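# Return the fallen sixth case upright onto the pallet

## Task

Five closed cases stand lid up on the pallet near the +y end of the track, in two rows of three places, with one place empty. The sixth case lies on its side on the floor next to the track, a few metres toward -y. Put it upright in that empty place with the taped lid on top, so the side arrows point up. The other five must still be standing in their rows at the end. A fallen case may be picked up, but it must finish lid up. If it cannot go into the empty place, standing it lid up still counts partly: better on the pallet than on the floor or the table. Finally release the case and move the tool away. The case must stay in place with no help from the robot.

## Robot and tools

ROBOT. There are two arms, left_arm and right_arm. Each rides its own carriage on one shared track that runs along y at x = 0. left_rail carries left_arm on the +y half and right_rail carries right_arm on the -y half. Each arm's base sits at x = 0, y = its carriage's position_m, z = 0.04 m, facing +x. The names left and right do not mean sides of any image.

FRAME. All reported poses use one scene frame fixed to the table, in metres. z = 0 is the table top and +z is up. +x is the direction the arms face, and +y is to their left. The table starts at x = 0.50 and only covers y = -0.90 to 0.90. Everywhere else the floor is at z = -0.53. The printed cup point can be slightly off, more so when the arm reaches far.

CAMERAS. cam_high, cam_low, cam_pallet_north (over the -y end), cam_pallet_south (over the +y end), cam_left_wrist and cam_right_wrist. In both pallet cameras, +y runs roughly to the right. Wrist images are 616x616 and the others are 896x504.

execute_actions takes {"actions": [...]}, and the actions run in order. An empty list just returns the state and images. An action may contain "rows", "steps", "until", and the keys "left_rail" or "right_rail".

ROWS. "rows" holds up to 15 rows, one per control step (1/30 s). Each row is one flat list of 16 numbers, each in [-1, 1], covering both arms:
- left_arm dx, dy, dz, rx, ry, rz, then left suction_a, suction_b;
- then the same eight for right_arm.

dx to rz are an offset, not a pose. They are measured in the cup point's own axes, from the pose that cup point had when the action began. For the first action of a call, that is the last reported pose. Rows do not add up: every row is counted from that same starting pose.

Scale: 1.0 means 0.6 m for dx, dy and dz, or 180 degrees for the rotation. rx, ry and rz form a single rotation vector.

suction_a and suction_b: 0 means off, and anything above 0.01 means on (use 1 for full). Each channel keeps its last setting, but a 0 you send is a real command. To leave a tool unchanged, repeat its last two values.

MOTION LIMITS. On every step the commanded target is clipped to within 100 mm and 16 degrees of the measured pose. If position and orientation cannot both be reached, position wins. Ramp moves gently: raising an offset by 0.01 per row gives 6 mm per step. Sudden starts can shake a held case loose.

STEPS AND UNTIL. "steps" runs from 1 to 450 (default 15) and must be at least the number of rows. After the last row, the arm keeps heading for the last target, so give long moves more steps. If an action ends early, send the rest of the move in the next action; do not count on the arm finishing it.

"until" stops the action early, but it does not stop the arms. Examples:
- {"left_rail": {"position_status": ["!=", "moving"]}}
- numeric tests with "=", "!=", "<", "<=", ">" or ">="
- {"all": {"status": "ended"}}, true when nothing reads moving
- {"any": {"status": "ended"}}, true when some motion begun during the action has ended.

CARRIAGES. Send {"left_rail": {"position_m": p}}, where p is an absolute y in metres: 0.6 to 3 for left_rail, -3 to -0.6 for right_rail. You can also send "speed_m_s" (0.01 to 1; it starts at 1 and keeps its last value), or {"stop": true}. Rows never move a carriage. Carriage travel adds to the tool's movement.

After sending a position, wait on position_status before placing the tool anywhere or ending the scene. Acceleration is 2 m/s2, and the carriage counts as arrived within 0.6 mm.

Status values:
- moving, done, stopped;
- contact_stop: it was blocked; wait for it to roll back and settle;
- time_out: check what holds it, then resend;
- stopped_with_arm: its own arm was held back; send rows that arm can follow, then resend;
- stopped_for_other_arm: move an arm away from the other one, wait 30 steps, then resend.

position_answer reads taken or not_taken. Any value out of range, or any unknown name, rejects the whole call before anything moves.

RESULTS. For each arm you get:
- end_effector_position and end_effector_quat_wxyz, plus velocities in m/s and rad/s;
- Hand target;
- Joint positions and velocities: rail, shoulder pan, shoulder lift, elbow, wrist 1, wrist 2, wrist 3;
- Wrist force and Wrist torque in the tool's own axes; offsets are up to about 10 N, noise is up to 3.7 N, readings saturate near 200 N, and "no reading" is harmless;
- suction_measured_a/b and part_present_a/b.

"pose unreachable" means the clearance check altered or blocked that arm's command. The check is stricter while carriages move.

TOOL. The cups face the cup point's +z. There are four cups, each 103 mm across, at x = ±62 mm, with channel a at y = -104.5 mm and channel b at y = +104.5 mm. Together they span 227 x 312 mm.

To grip, both cups of a channel must seal fully on a flat, smooth face, away from edges, gaps or holes. Readings settle within about 1.3 s. An airtight face gives 0.83 or more, and cardboard leaks so it reads lower. Each cup pulls about 381 N at 0.7. part_present switches to 1 above 0.09 and back to 0 below 0.07. Cups compress by up to 21 mm. While part_present is 1, the controller assumes an 11.5 kg load.

To release, lower the case in small steps until it just touches its support. Then, in a single action, switch both channels off and pull the tool straight back. If a cup seals on the table, turn that channel off.

AVOID. Do not let the arms hit or press on each other; this includes tools, cups, cameras, carriages and anything a tool is holding. For a handover, turn the giver's suction off before the taker's comes on. Avoid any force of 400 N or more, and any joint torque reaching its limit (664, 664, 389, 96.3, 96.3, 96.3 N m). Either one stops that arm for 10 s. Do not knock anything out of the work area or drop cases. Loose objects may be nudged now and then. While you think, the robot keeps holding its last command.

zoom_image: camera (one of the six names above) and region [x0, y0, x1, y1] in image pixels, at most 504x504.

finished_scene: scene (an integer, the current scene's number). It ends the scene, and this cannot be undone.

Each tool is called after ">>>" as name(argument=value, ...) on one line, values as JSON.

## Session

>>> execute_actions(actions=[])

Scene clock: 0.00 s.
left_arm: end_effector_position=(+0.8499, +0.8023, +0.4415) suction_measured_a=0.00 part_present_a=0 suction_measured_b=0.00 part_present_b=0 end_effector_quat_wxyz=(+0.001, +0.000, +1.000, -0.001) end_effector_velocity=(-0.000, +0.000, +0.000) end_effector_angular_velocity=(+0.000, -0.000, +0.000) | right_arm: end_effector_position=(+0.8497, -2.2418, +0.4413) suction_measured_a=0.00 part_present_a=0 suction_measured_b=0.00 part_present_b=0 end_effector_quat_wxyz=(+0.001, -0.000, +1.000, -0.000) end_effector_velocity=(+0.000, -0.000, -0.000) end_effector_angular_velocity=(+0.000, +0.000, -0.000)
Joint positions: left_arm=[ 0.803 -0.24  -1.5    2.091 -2.165 -1.572  1.331] | right_arm=[-2.243 -0.238 -1.5    2.092 -2.165 -1.571  1.333]
Joint velocities: left_arm=[ 0.  0. -0.  0.  0.  0. -0.] | right_arm=[ 0. -0.  0. -0.  0.  0. -0.]
Wrist force (N, on the end effector, along its own x y z axes, offset not removed): no reading
Wrist torque (N m, same axes, about the end effector's origin, offset not removed): no reading
Hand target (left_arm): +0.850, +0.802, +0.442; +0.001, +0.000, +1.000, -0.001
Hand target (right_arm): +0.850, -2.242, +0.441; +0.001, -0.000, +1.000, -0.000
left_rail: position_m=0.803 position_m_goal=0.803 speed_m_s=1.00 position_status=done position_answer=taken refusals=0
right_rail: position_m=-2.243 position_m_goal=-2.243 speed_m_s=1.00 position_status=done position_answer=taken refusals=0

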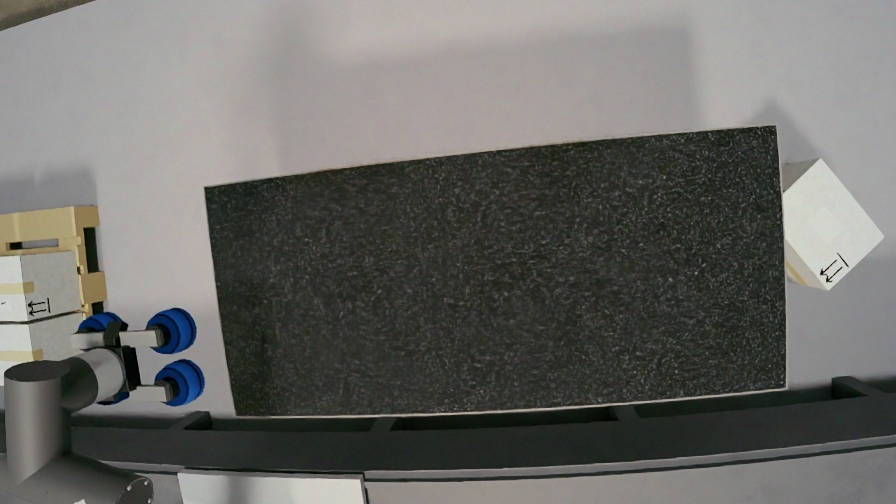

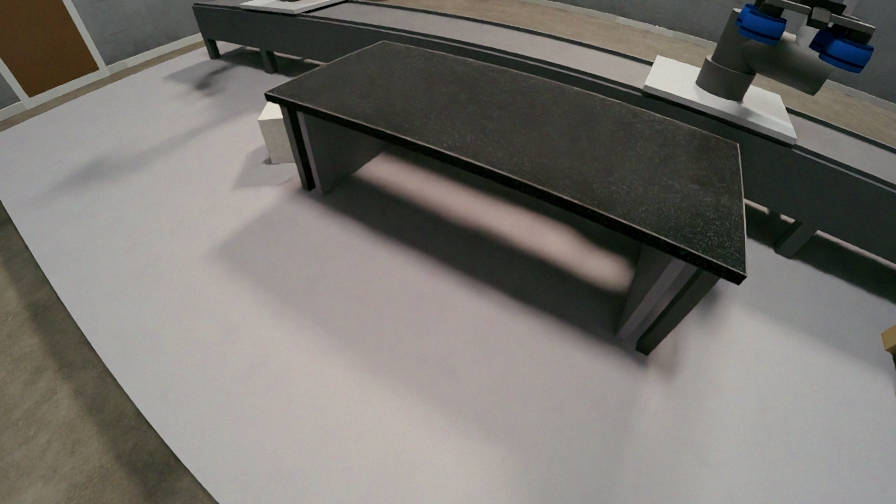

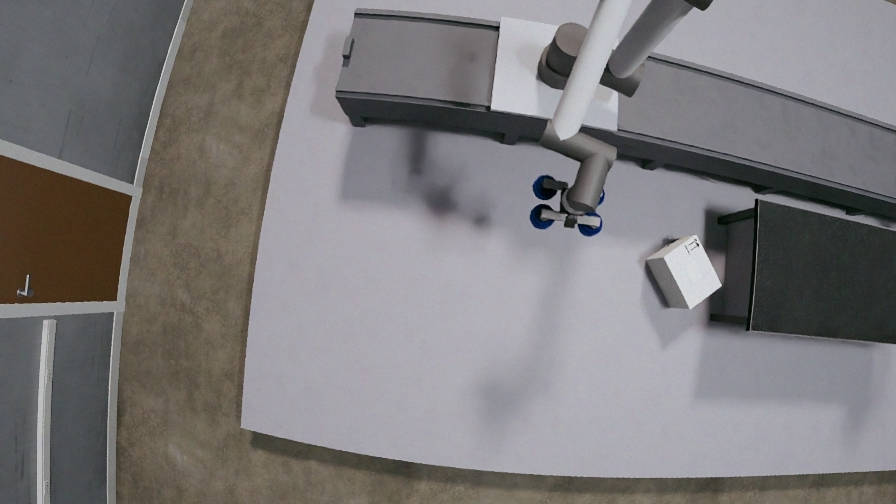

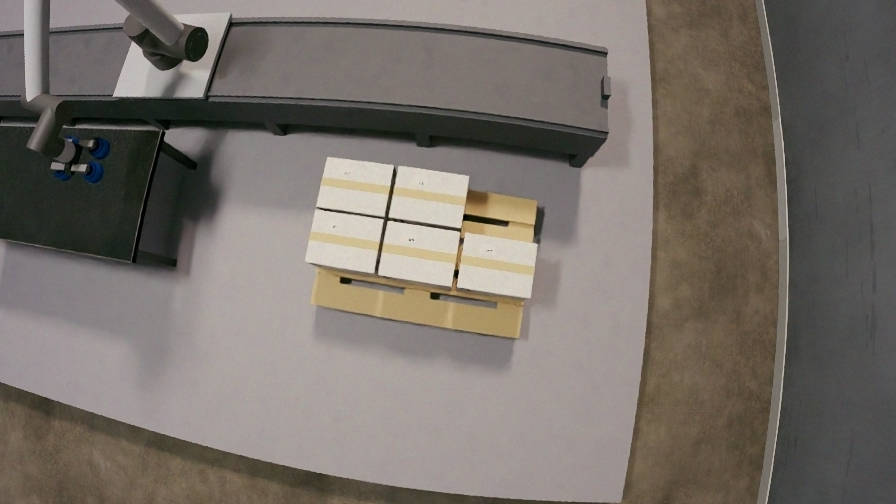

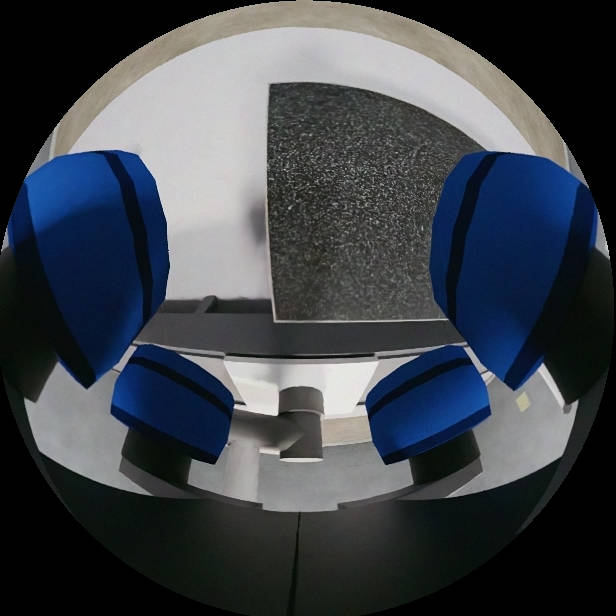

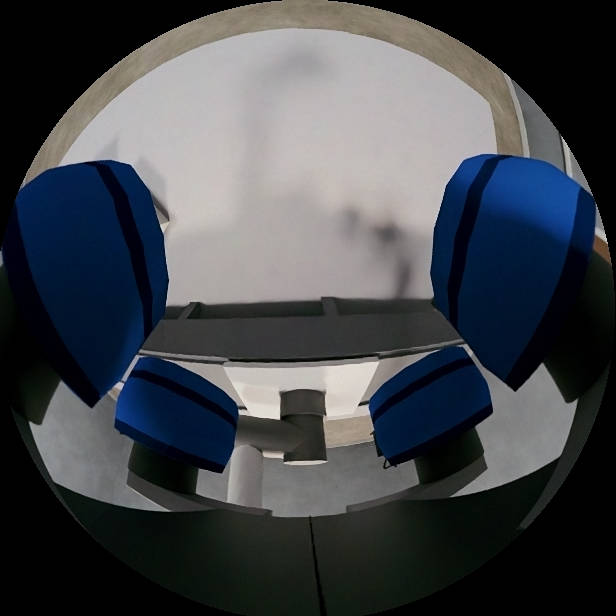

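>>> execute_actions(actions=[{"right_rail":{"position_m":-1.1},"rows":[[0,0,0,0,0,0,0,0,-0.25,0.22,0.0,0,0,0.283,0,0]],"steps":90},{"rows":[[0,0,0,0,0,0,0,0,0,0,0.8,0,0,0,0,0]],"steps":90}])

Scene clock: 21.40 s.
left_arm: end_effector_position=(+0.8499, +0.8023, +0.4415) suction_measured_a=0.00 part_present_a=0 suction_measured_b=0.00 part_present_b=0 end_effector_quat_wxyz=(+0.001, +0.000, +1.000, -0.001) end_effector_velocity=(-0.000, +0.000, +0.000) end_effector_angular_velocity=(-0.000, -0.000, +0.000) | right_arm: end_effector_position=(+0.9965, -0.9671, -0.0159) suction_measured_a=0.00 part_present_a=0 suction_measured_b=0.00 part_present_b=0 end_effector_quat_wxyz=(+0.003, +0.429, +0.903, +0.002) end_effector_velocity=(+0.000, -0.000, +0.000) end_effector_angular_velocity=(-0.000, -0.000, +0.000)
Joint positions: left_arm=[ 0.803 -0.24  -1.5    2.091 -2.165 -1.572  1.331] | right_arm=[-1.1   -0.069 -0.887  2.065 -2.756 -1.569  2.389]
Joint velocities: left_arm=[ 0.  0. -0.  0.  0.  0.  0.] | right_arm=[ 0.  0. -0. -0.  0. -0. -0.]
Wrist force (N, on the end effector, along its own x y z axes, offset not removed): left_arm=[3.0 -0.3 -1.9] | right_arm=[14.8 -41.2 -74.1]
Wrist torque (N m, same axes, about the end effector's origin, offset not removed): left_arm=[-0.28 -0.42 -0.03] | right_arm=[-9.98 4.41 -4.22]
Hand target (left_arm): +0.850, +0.802, +0.442; +0.001, +0.000, +1.000, -0.001
Hand target (right_arm): +0.996, -0.967, -0.016; +0.003, +0.429, +0.903, +0.002
Off the commanded pose (left_arm): 0.000 m, 0 deg.
Off the commanded pose (right_arm): 0.023 m, 0 deg.
FORCE FAULT: contact force on the right arm reached its limit, and that arm stopped for 10 seconds. The contact can be on any part of that arm, not only on its tool. That arm's remaining commands of this call were not run. That arm holds still and accepts commands again. Move the arm away from the contact; if what it grips holds it there, let go first. Pushing or pulling that hard again can fault the arm again.
left_rail: position_m=0.803 position_m_goal=0.803 speed_m_s=1.00 position_status=done position_answer=taken refusals=0
right_rail: position_m=-1.100 position_m_goal=-1.100 speed_m_s=1.00 position_status=done position_answer=taken refusals=0

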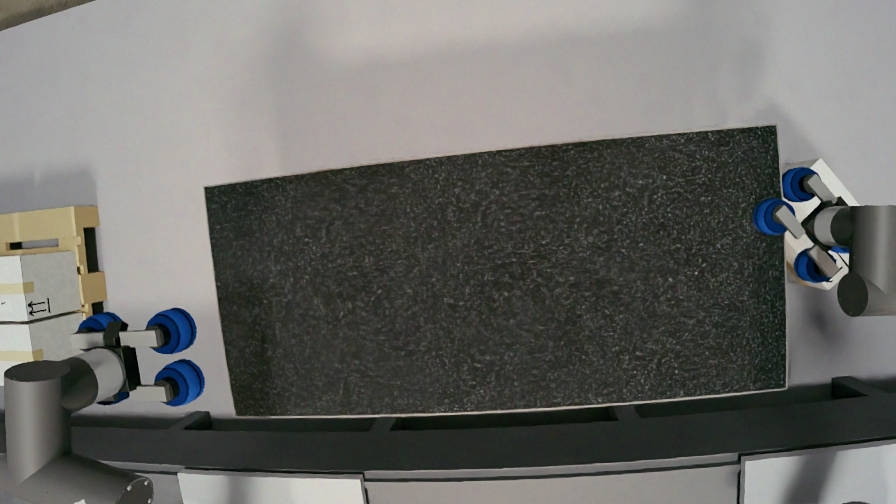

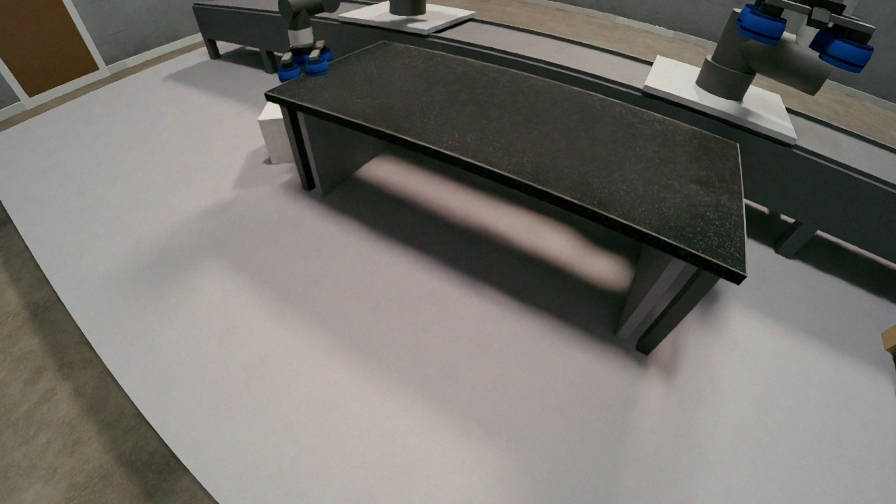

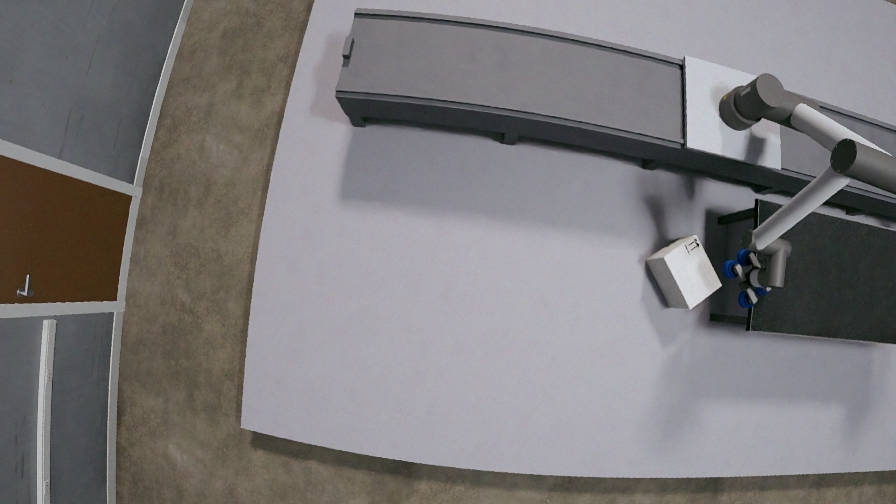

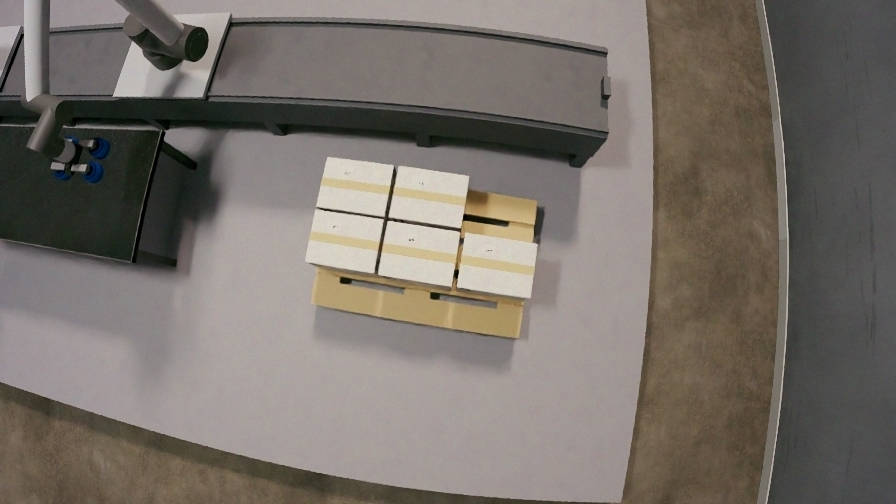

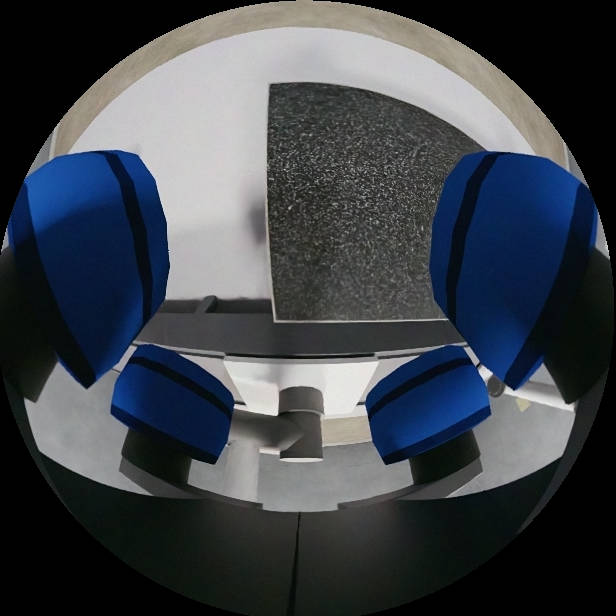

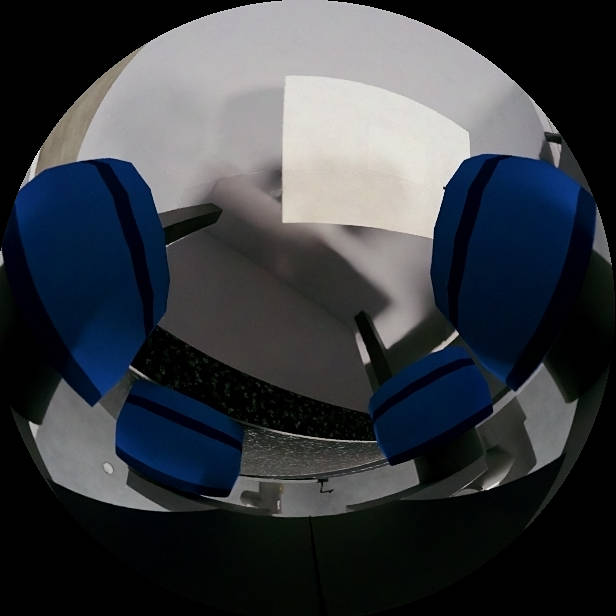

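>>> execute_actions(actions=[{"rows":[[0,0,0,0,0,0,0,0,0,0,-0.15,0,0,0,0,0]],"steps":30},{"rows":[[0,0,0,0,0,0,0,0,-0.33,-0.2,0,0,0,0,0,0]],"steps":50},{"rows":[[0,0,0,0,0,0,0,0,0,0,0.24,0,0,0,0,0]],"steps":50}])

Scene clock: 31.77 s.
left_arm: end_effector_position=(+0.8499, +0.8023, +0.4415) suction_measured_a=0.00 part_present_a=0 suction_measured_b=0.00 part_present_b=0 end_effector_quat_wxyz=(+0.001, +0.000, +1.000, -0.001) end_effector_velocity=(+0.000, -0.000, -0.000) end_effector_angular_velocity=(+0.000, +0.000, -0.000) | right_arm: end_effector_position=(+1.0290, -1.1963, -0.0702) suction_measured_a=0.00 part_present_a=0 suction_measured_b=0.00 part_present_b=0 end_effector_quat_wxyz=(+0.003, +0.429, +0.903, +0.002) end_effector_velocity=(-0.000, +0.000, -0.000) end_effector_angular_velocity=(+0.000, +0.000, +0.000)
Joint positions: left_arm=[ 0.803 -0.24  -1.5    2.091 -2.165 -1.572  1.331] | right_arm=[-1.1   -0.29  -0.807  2.018 -2.788 -1.568  2.168]
Joint velocities: left_arm=[ 0. -0.  0. -0.  0. -0. -0.] | right_arm=[ 0.  0.  0. -0. -0. -0.  0.]
Wrist force (N, on the end effector, along its own x y z axes, offset not removed): left_arm=[1.5 -1.2 -2.1] | right_arm=[0.4 -9.8 0.6]
Wrist torque (N m, same axes, about the end effector's origin, offset not removed): left_arm=[-0.51 -0.18 0.00] | right_arm=[-1.52 -0.39 -0.14]
Hand target (left_arm): +0.850, +0.802, +0.442; +0.001, +0.000, +1.000, -0.001
Hand target (right_arm): +1.029, -1.196, -0.070; +0.003, +0.429, +0.903, +0.002
Off the commanded pose (left_arm): 0.000 m, 0 deg.
Off the commanded pose (right_arm): 0.000 m, 0 deg.
left_rail: position_m=0.803 position_m_goal=0.803 speed_m_s=1.00 position_status=done position_answer=taken refusals=0
right_rail: position_m=-1.100 position_m_goal=-1.100 speed_m_s=1.00 position_status=done position_answer=taken refusals=0

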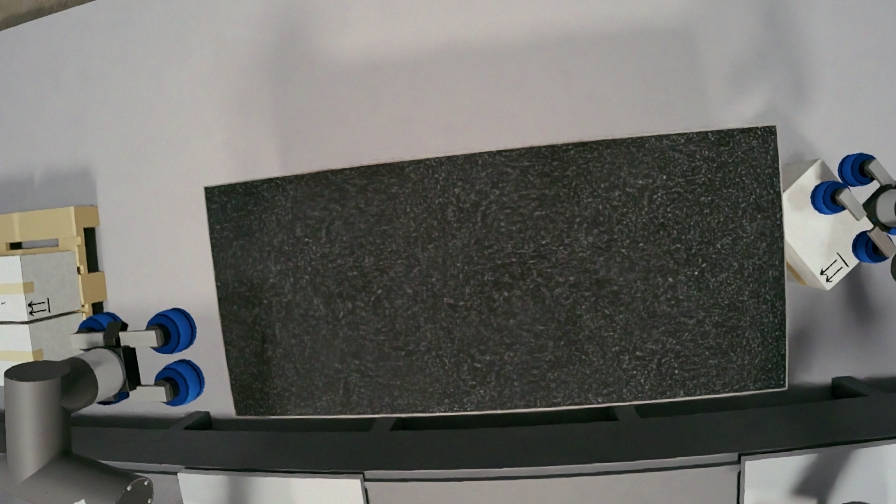

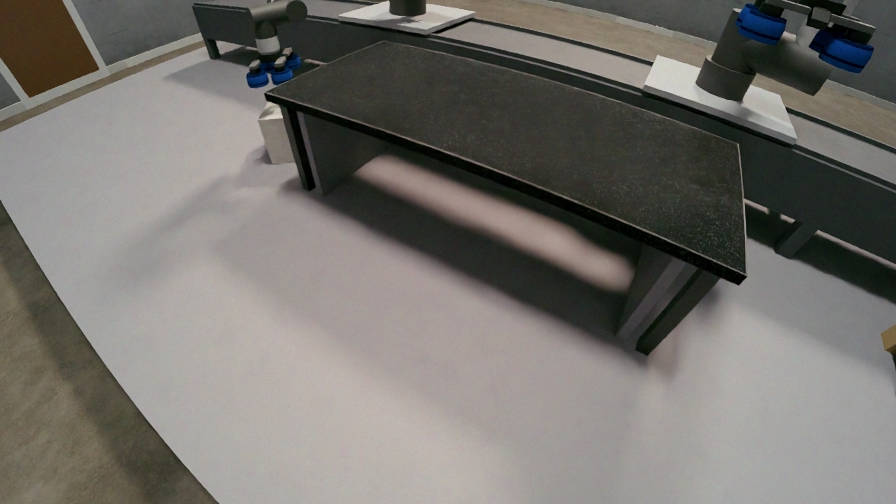

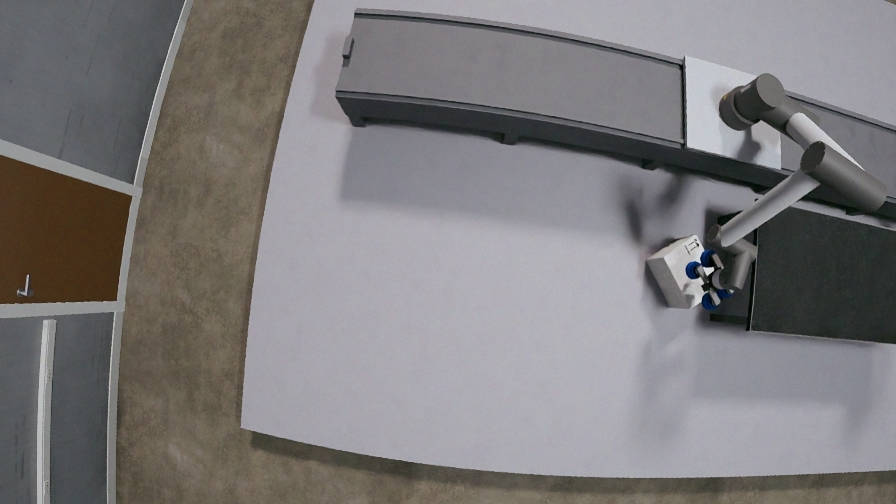

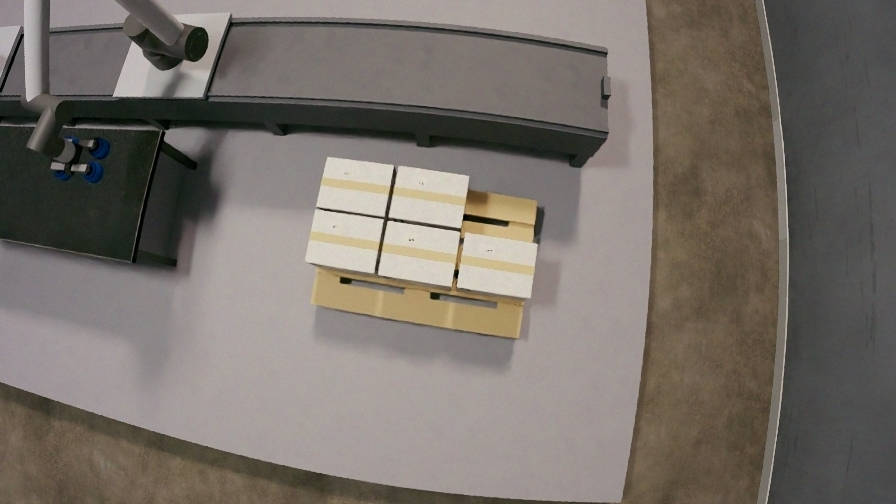

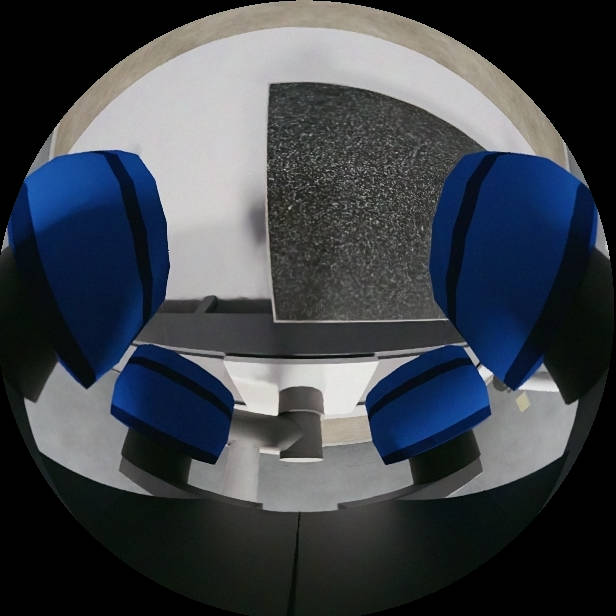

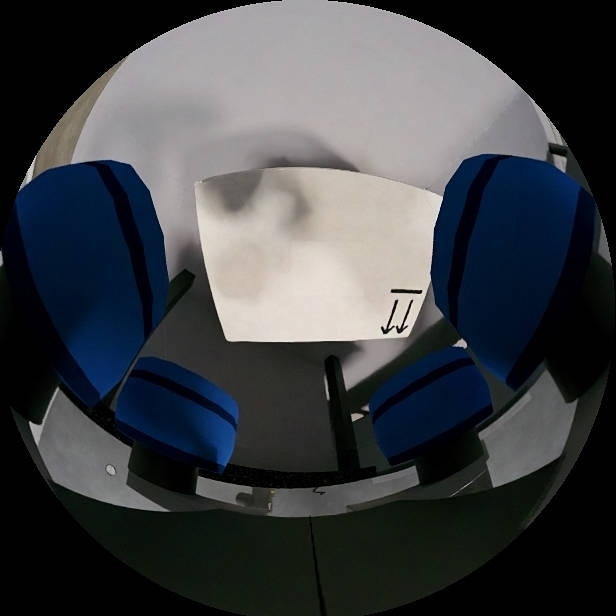

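>>> execute_actions(actions=[{"rows":[[0,0,0,0,0,0,0,0,0.05,-0.028,0.2,0,0,0,1,1]],"steps":50},{"rows":[[0,0,0,0,0,0,0,0,0,0,0.1,0,0,0,1,1]],"steps":70}])

Scene clock: 42.60 s.
left_arm: end_effector_position=(+0.8499, +0.8023, +0.4415) suction_measured_a=0.00 part_present_a=0 suction_measured_b=0.00 part_present_b=0 end_effector_quat_wxyz=(+0.001, +0.000, +1.000, -0.001) end_effector_velocity=(+0.000, -0.000, -0.000) end_effector_angular_velocity=(+0.000, +0.000, -0.000) | right_arm: end_effector_position=(+0.9982, -1.1834, -0.2504) suction_measured_a=0.94 part_present_a=1 suction_measured_b=0.94 part_present_b=1 end_effector_quat_wxyz=(+0.003, +0.429, +0.903, +0.002) end_effector_velocity=(-0.000, +0.000, -0.000) end_effector_angular_velocity=(+0.000, +0.000, +0.000)
Joint positions: left_arm=[ 0.803 -0.24  -1.5    2.091 -2.165 -1.572  1.331] | right_arm=[-1.1   -0.286 -0.593  2.019 -3.003 -1.568  2.172]
Joint velocities: left_arm=[ 0. -0.  0. -0.  0. -0. -0.] | right_arm=[ 0.  0.  0. -0.  0.  0. -0.]
Wrist force (N, on the end effector, along its own x y z axes, offset not removed): left_arm=[2.1 -2.9 -2.7] | right_arm=[5.8 -5.3 -41.1]
Wrist torque (N m, same axes, about the end effector's origin, offset not removed): left_arm=[-0.72 -0.38 -0.03] | right_arm=[-4.55 -0.75 -0.26]
Hand target (left_arm): +0.850, +0.802, +0.442; +0.001, +0.000, +1.000, -0.001
Hand target (right_arm): +0.998, -1.184, -0.250; +0.003, +0.429, +0.903, +0.002
Off the commanded pose (left_arm): 0.000 m, 0 deg.
Off the commanded pose (right_arm): 0.000 m, 0 deg.
left_rail: position_m=0.803 position_m_goal=0.803 speed_m_s=1.00 position_status=done position_answer=taken refusals=0
right_rail: position_m=-1.100 position_m_goal=-1.100 speed_m_s=1.00 position_status=done position_answer=taken refusals=0

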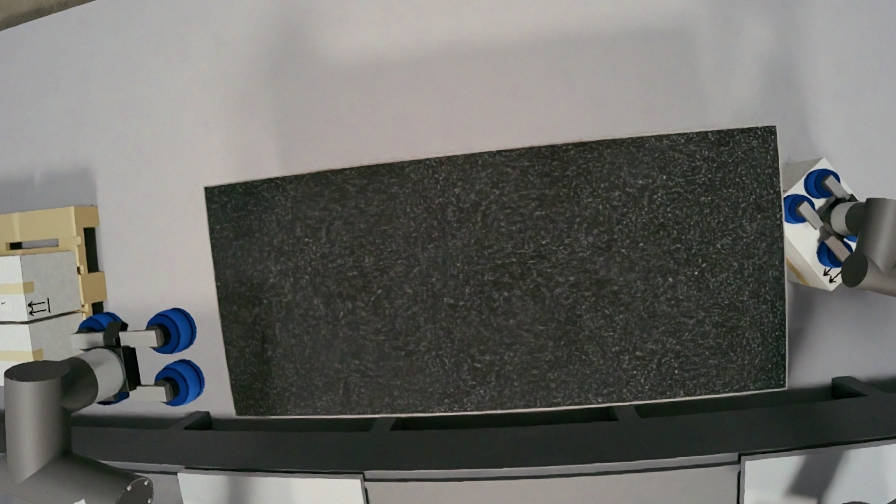

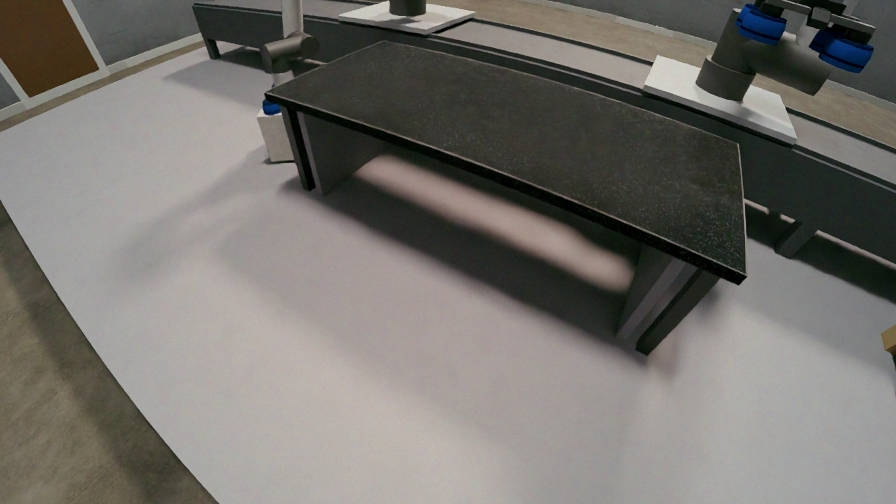

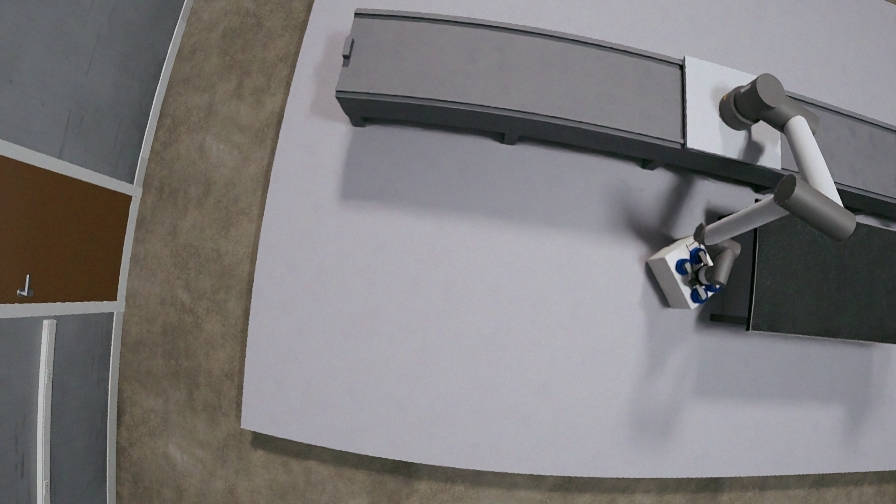

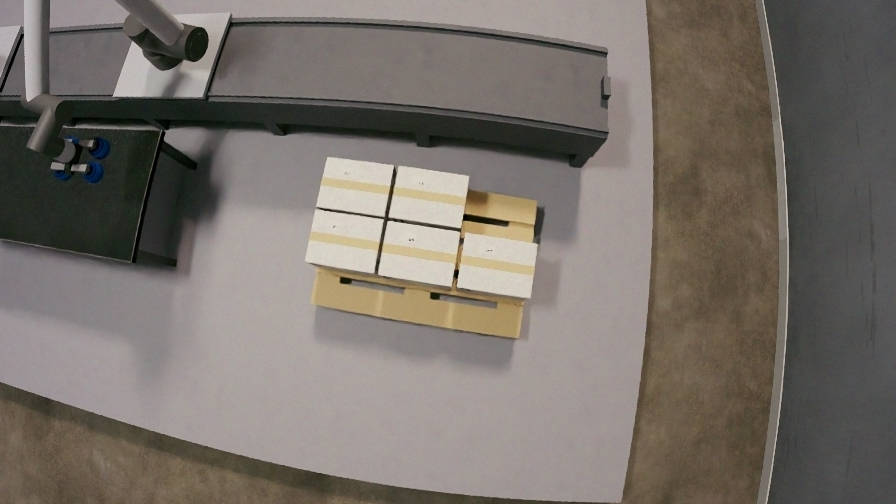

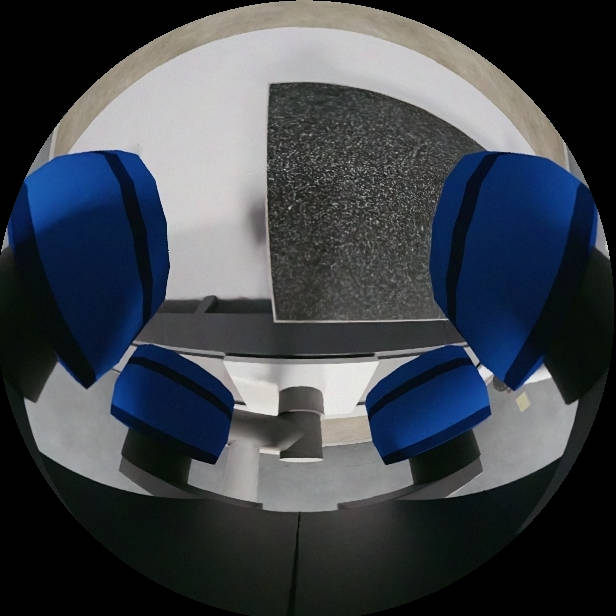

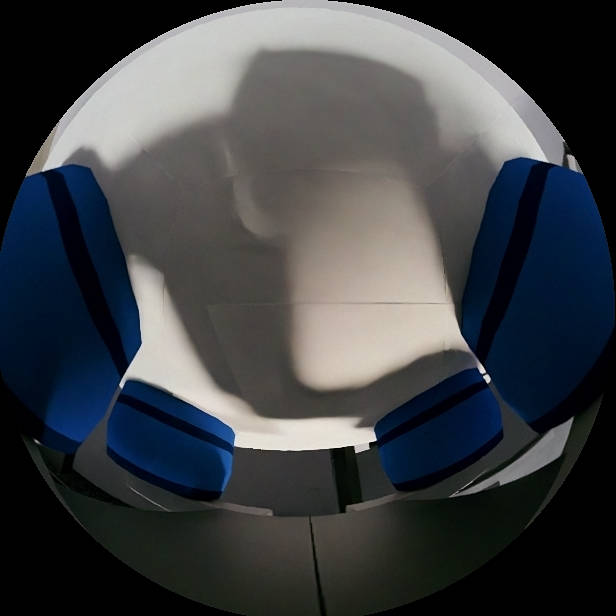

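>>> execute_actions(actions=[{"rows":[[0,0,0,0,0,0,0,0,-0.02,0,-0.02,0,0,0,1,1],[0,0,0,0,0,0,0,0,-0.04,-0.02,-0.05,0,0,0,1,1],[0,0,0,0,0,0,0,0,-0.08,-0.05,-0.1,0,0,0,1,1],[0,0,0,0,0,0,0,0,-0.1,-0.08,-0.2,0,0,0,1,1],[0,0,0,0,0,0,0,0,-0.1,-0.08,-0.4,0,0,0,1,1],[0,0,0,0,0,0,0,0,0,0.1,-1,0,0,0,1,1]],"steps":130},{"rows":[[0,0,0,0,0,0,0,0,0,0,0,0,0,0.717,1,1]],"steps":140},{"rows":[[0,0,0,0,0,0,0,0,0,0,0,0,0.5,0,1,1]],"steps":130,"right_rail":{"position_m":-0.6,"speed_m_s":0.4}}])

Scene clock: 67.10 s.
left_arm: end_effector_position=(+0.8499, +0.8023, +0.4415) suction_measured_a=0.00 part_present_a=0 suction_measured_b=0.00 part_present_b=0 end_effector_quat_wxyz=(+0.001, +0.000, +1.000, -0.001) end_effector_velocity=(-0.000, +0.000, +0.000) end_effector_angular_velocity=(-0.000, -0.000, +0.000) | right_arm: end_effector_position=(+1.0407, -0.6462, +0.3500) suction_measured_a=0.94 part_present_a=1 suction_measured_b=0.94 part_present_b=1 end_effector_quat_wxyz=(-0.002, +0.705, +0.000, +0.710) end_effector_velocity=(+0.000, -0.000, -0.000) end_effector_angular_velocity=(+0.000, +0.000, -0.000)
Joint positions: left_arm=[ 0.803 -0.24  -1.5    2.091 -2.165 -1.572  1.331] | right_arm=[-0.6   -0.332 -0.816  2.198 -4.53  -1.236  4.717]
Joint velocities: left_arm=[ 0.  0. -0.  0. -0.  0. -0.] | right_arm=[ 0.  0.  0. -0.  0. -0.  0.]
Wrist force (N, on the end effector, along its own x y z axes, offset not removed): left_arm=[1.7 -2.2 1.0] | right_arm=[35.9 -8.5 2.2]
Wrist torque (N m, same axes, about the end effector's origin, offset not removed): left_arm=[-0.69 -0.23 -0.01] | right_arm=[-1.15 4.99 -3.91]
Hand target (left_arm): +0.850, +0.802, +0.442; +0.001, +0.000, +1.000, -0.001
Hand target (right_arm): +1.041, -0.646, +0.350; -0.002, +0.705, +0.000, +0.710
Off the commanded pose (left_arm): 0.000 m, 0 deg.
Off the commanded pose (right_arm): 0.000 m, 0 deg.
left_rail: position_m=0.803 position_m_goal=0.803 speed_m_s=1.00 position_status=done position_answer=taken refusals=0
right_rail: position_m=-0.600 position_m_goal=-0.600 speed_m_s=0.40 position_status=done position_answer=taken refusals=0

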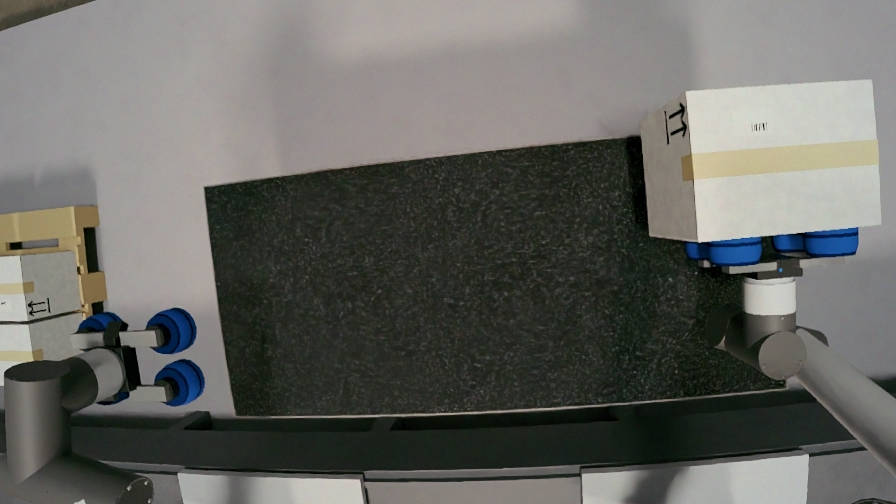

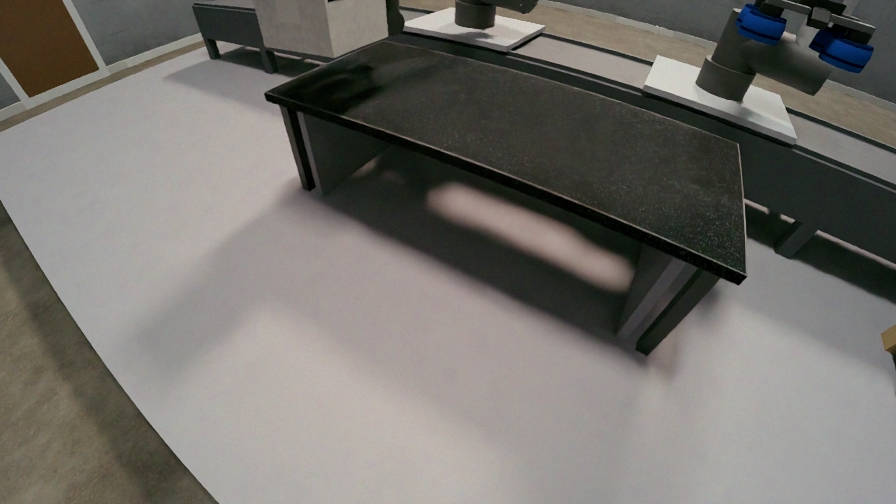

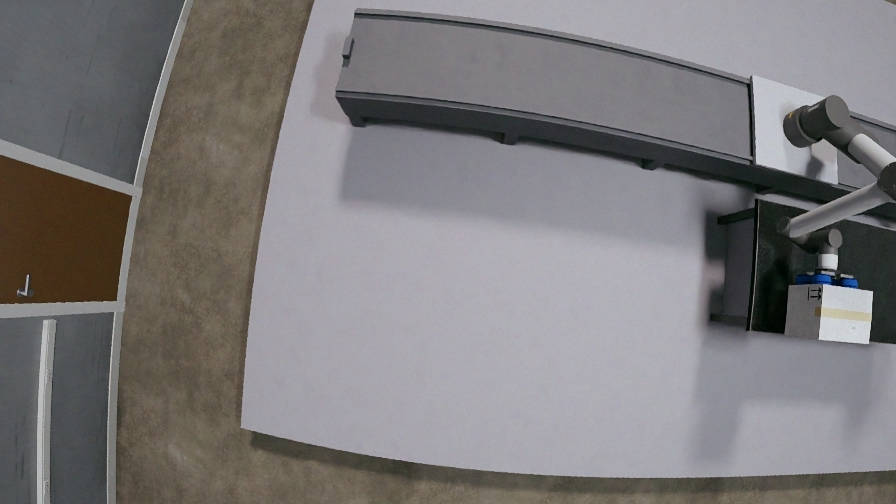

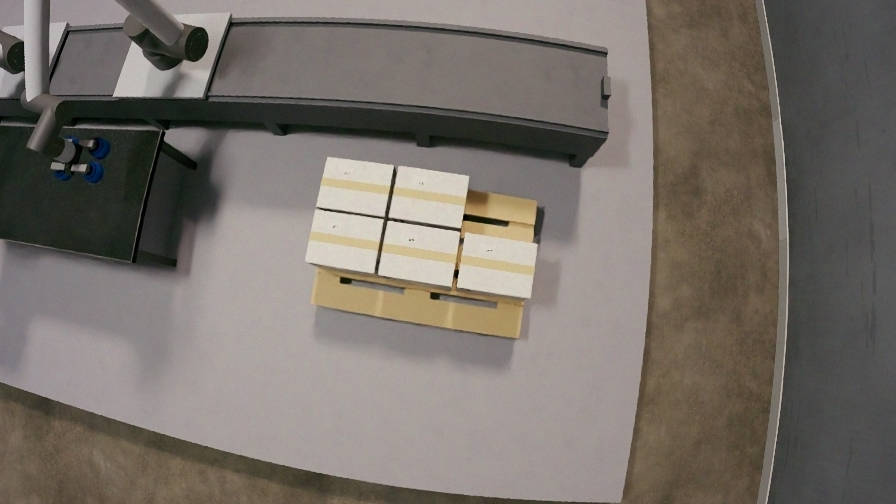

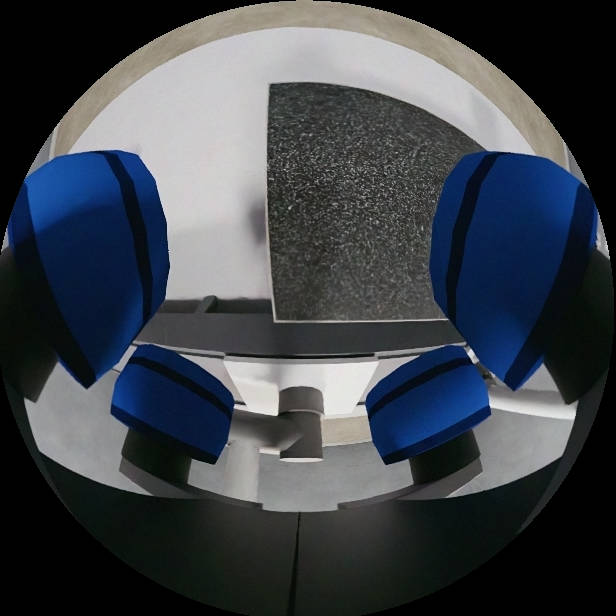

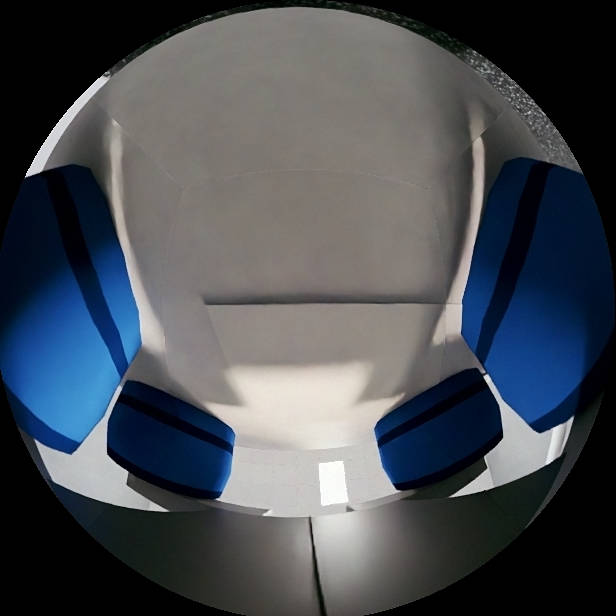

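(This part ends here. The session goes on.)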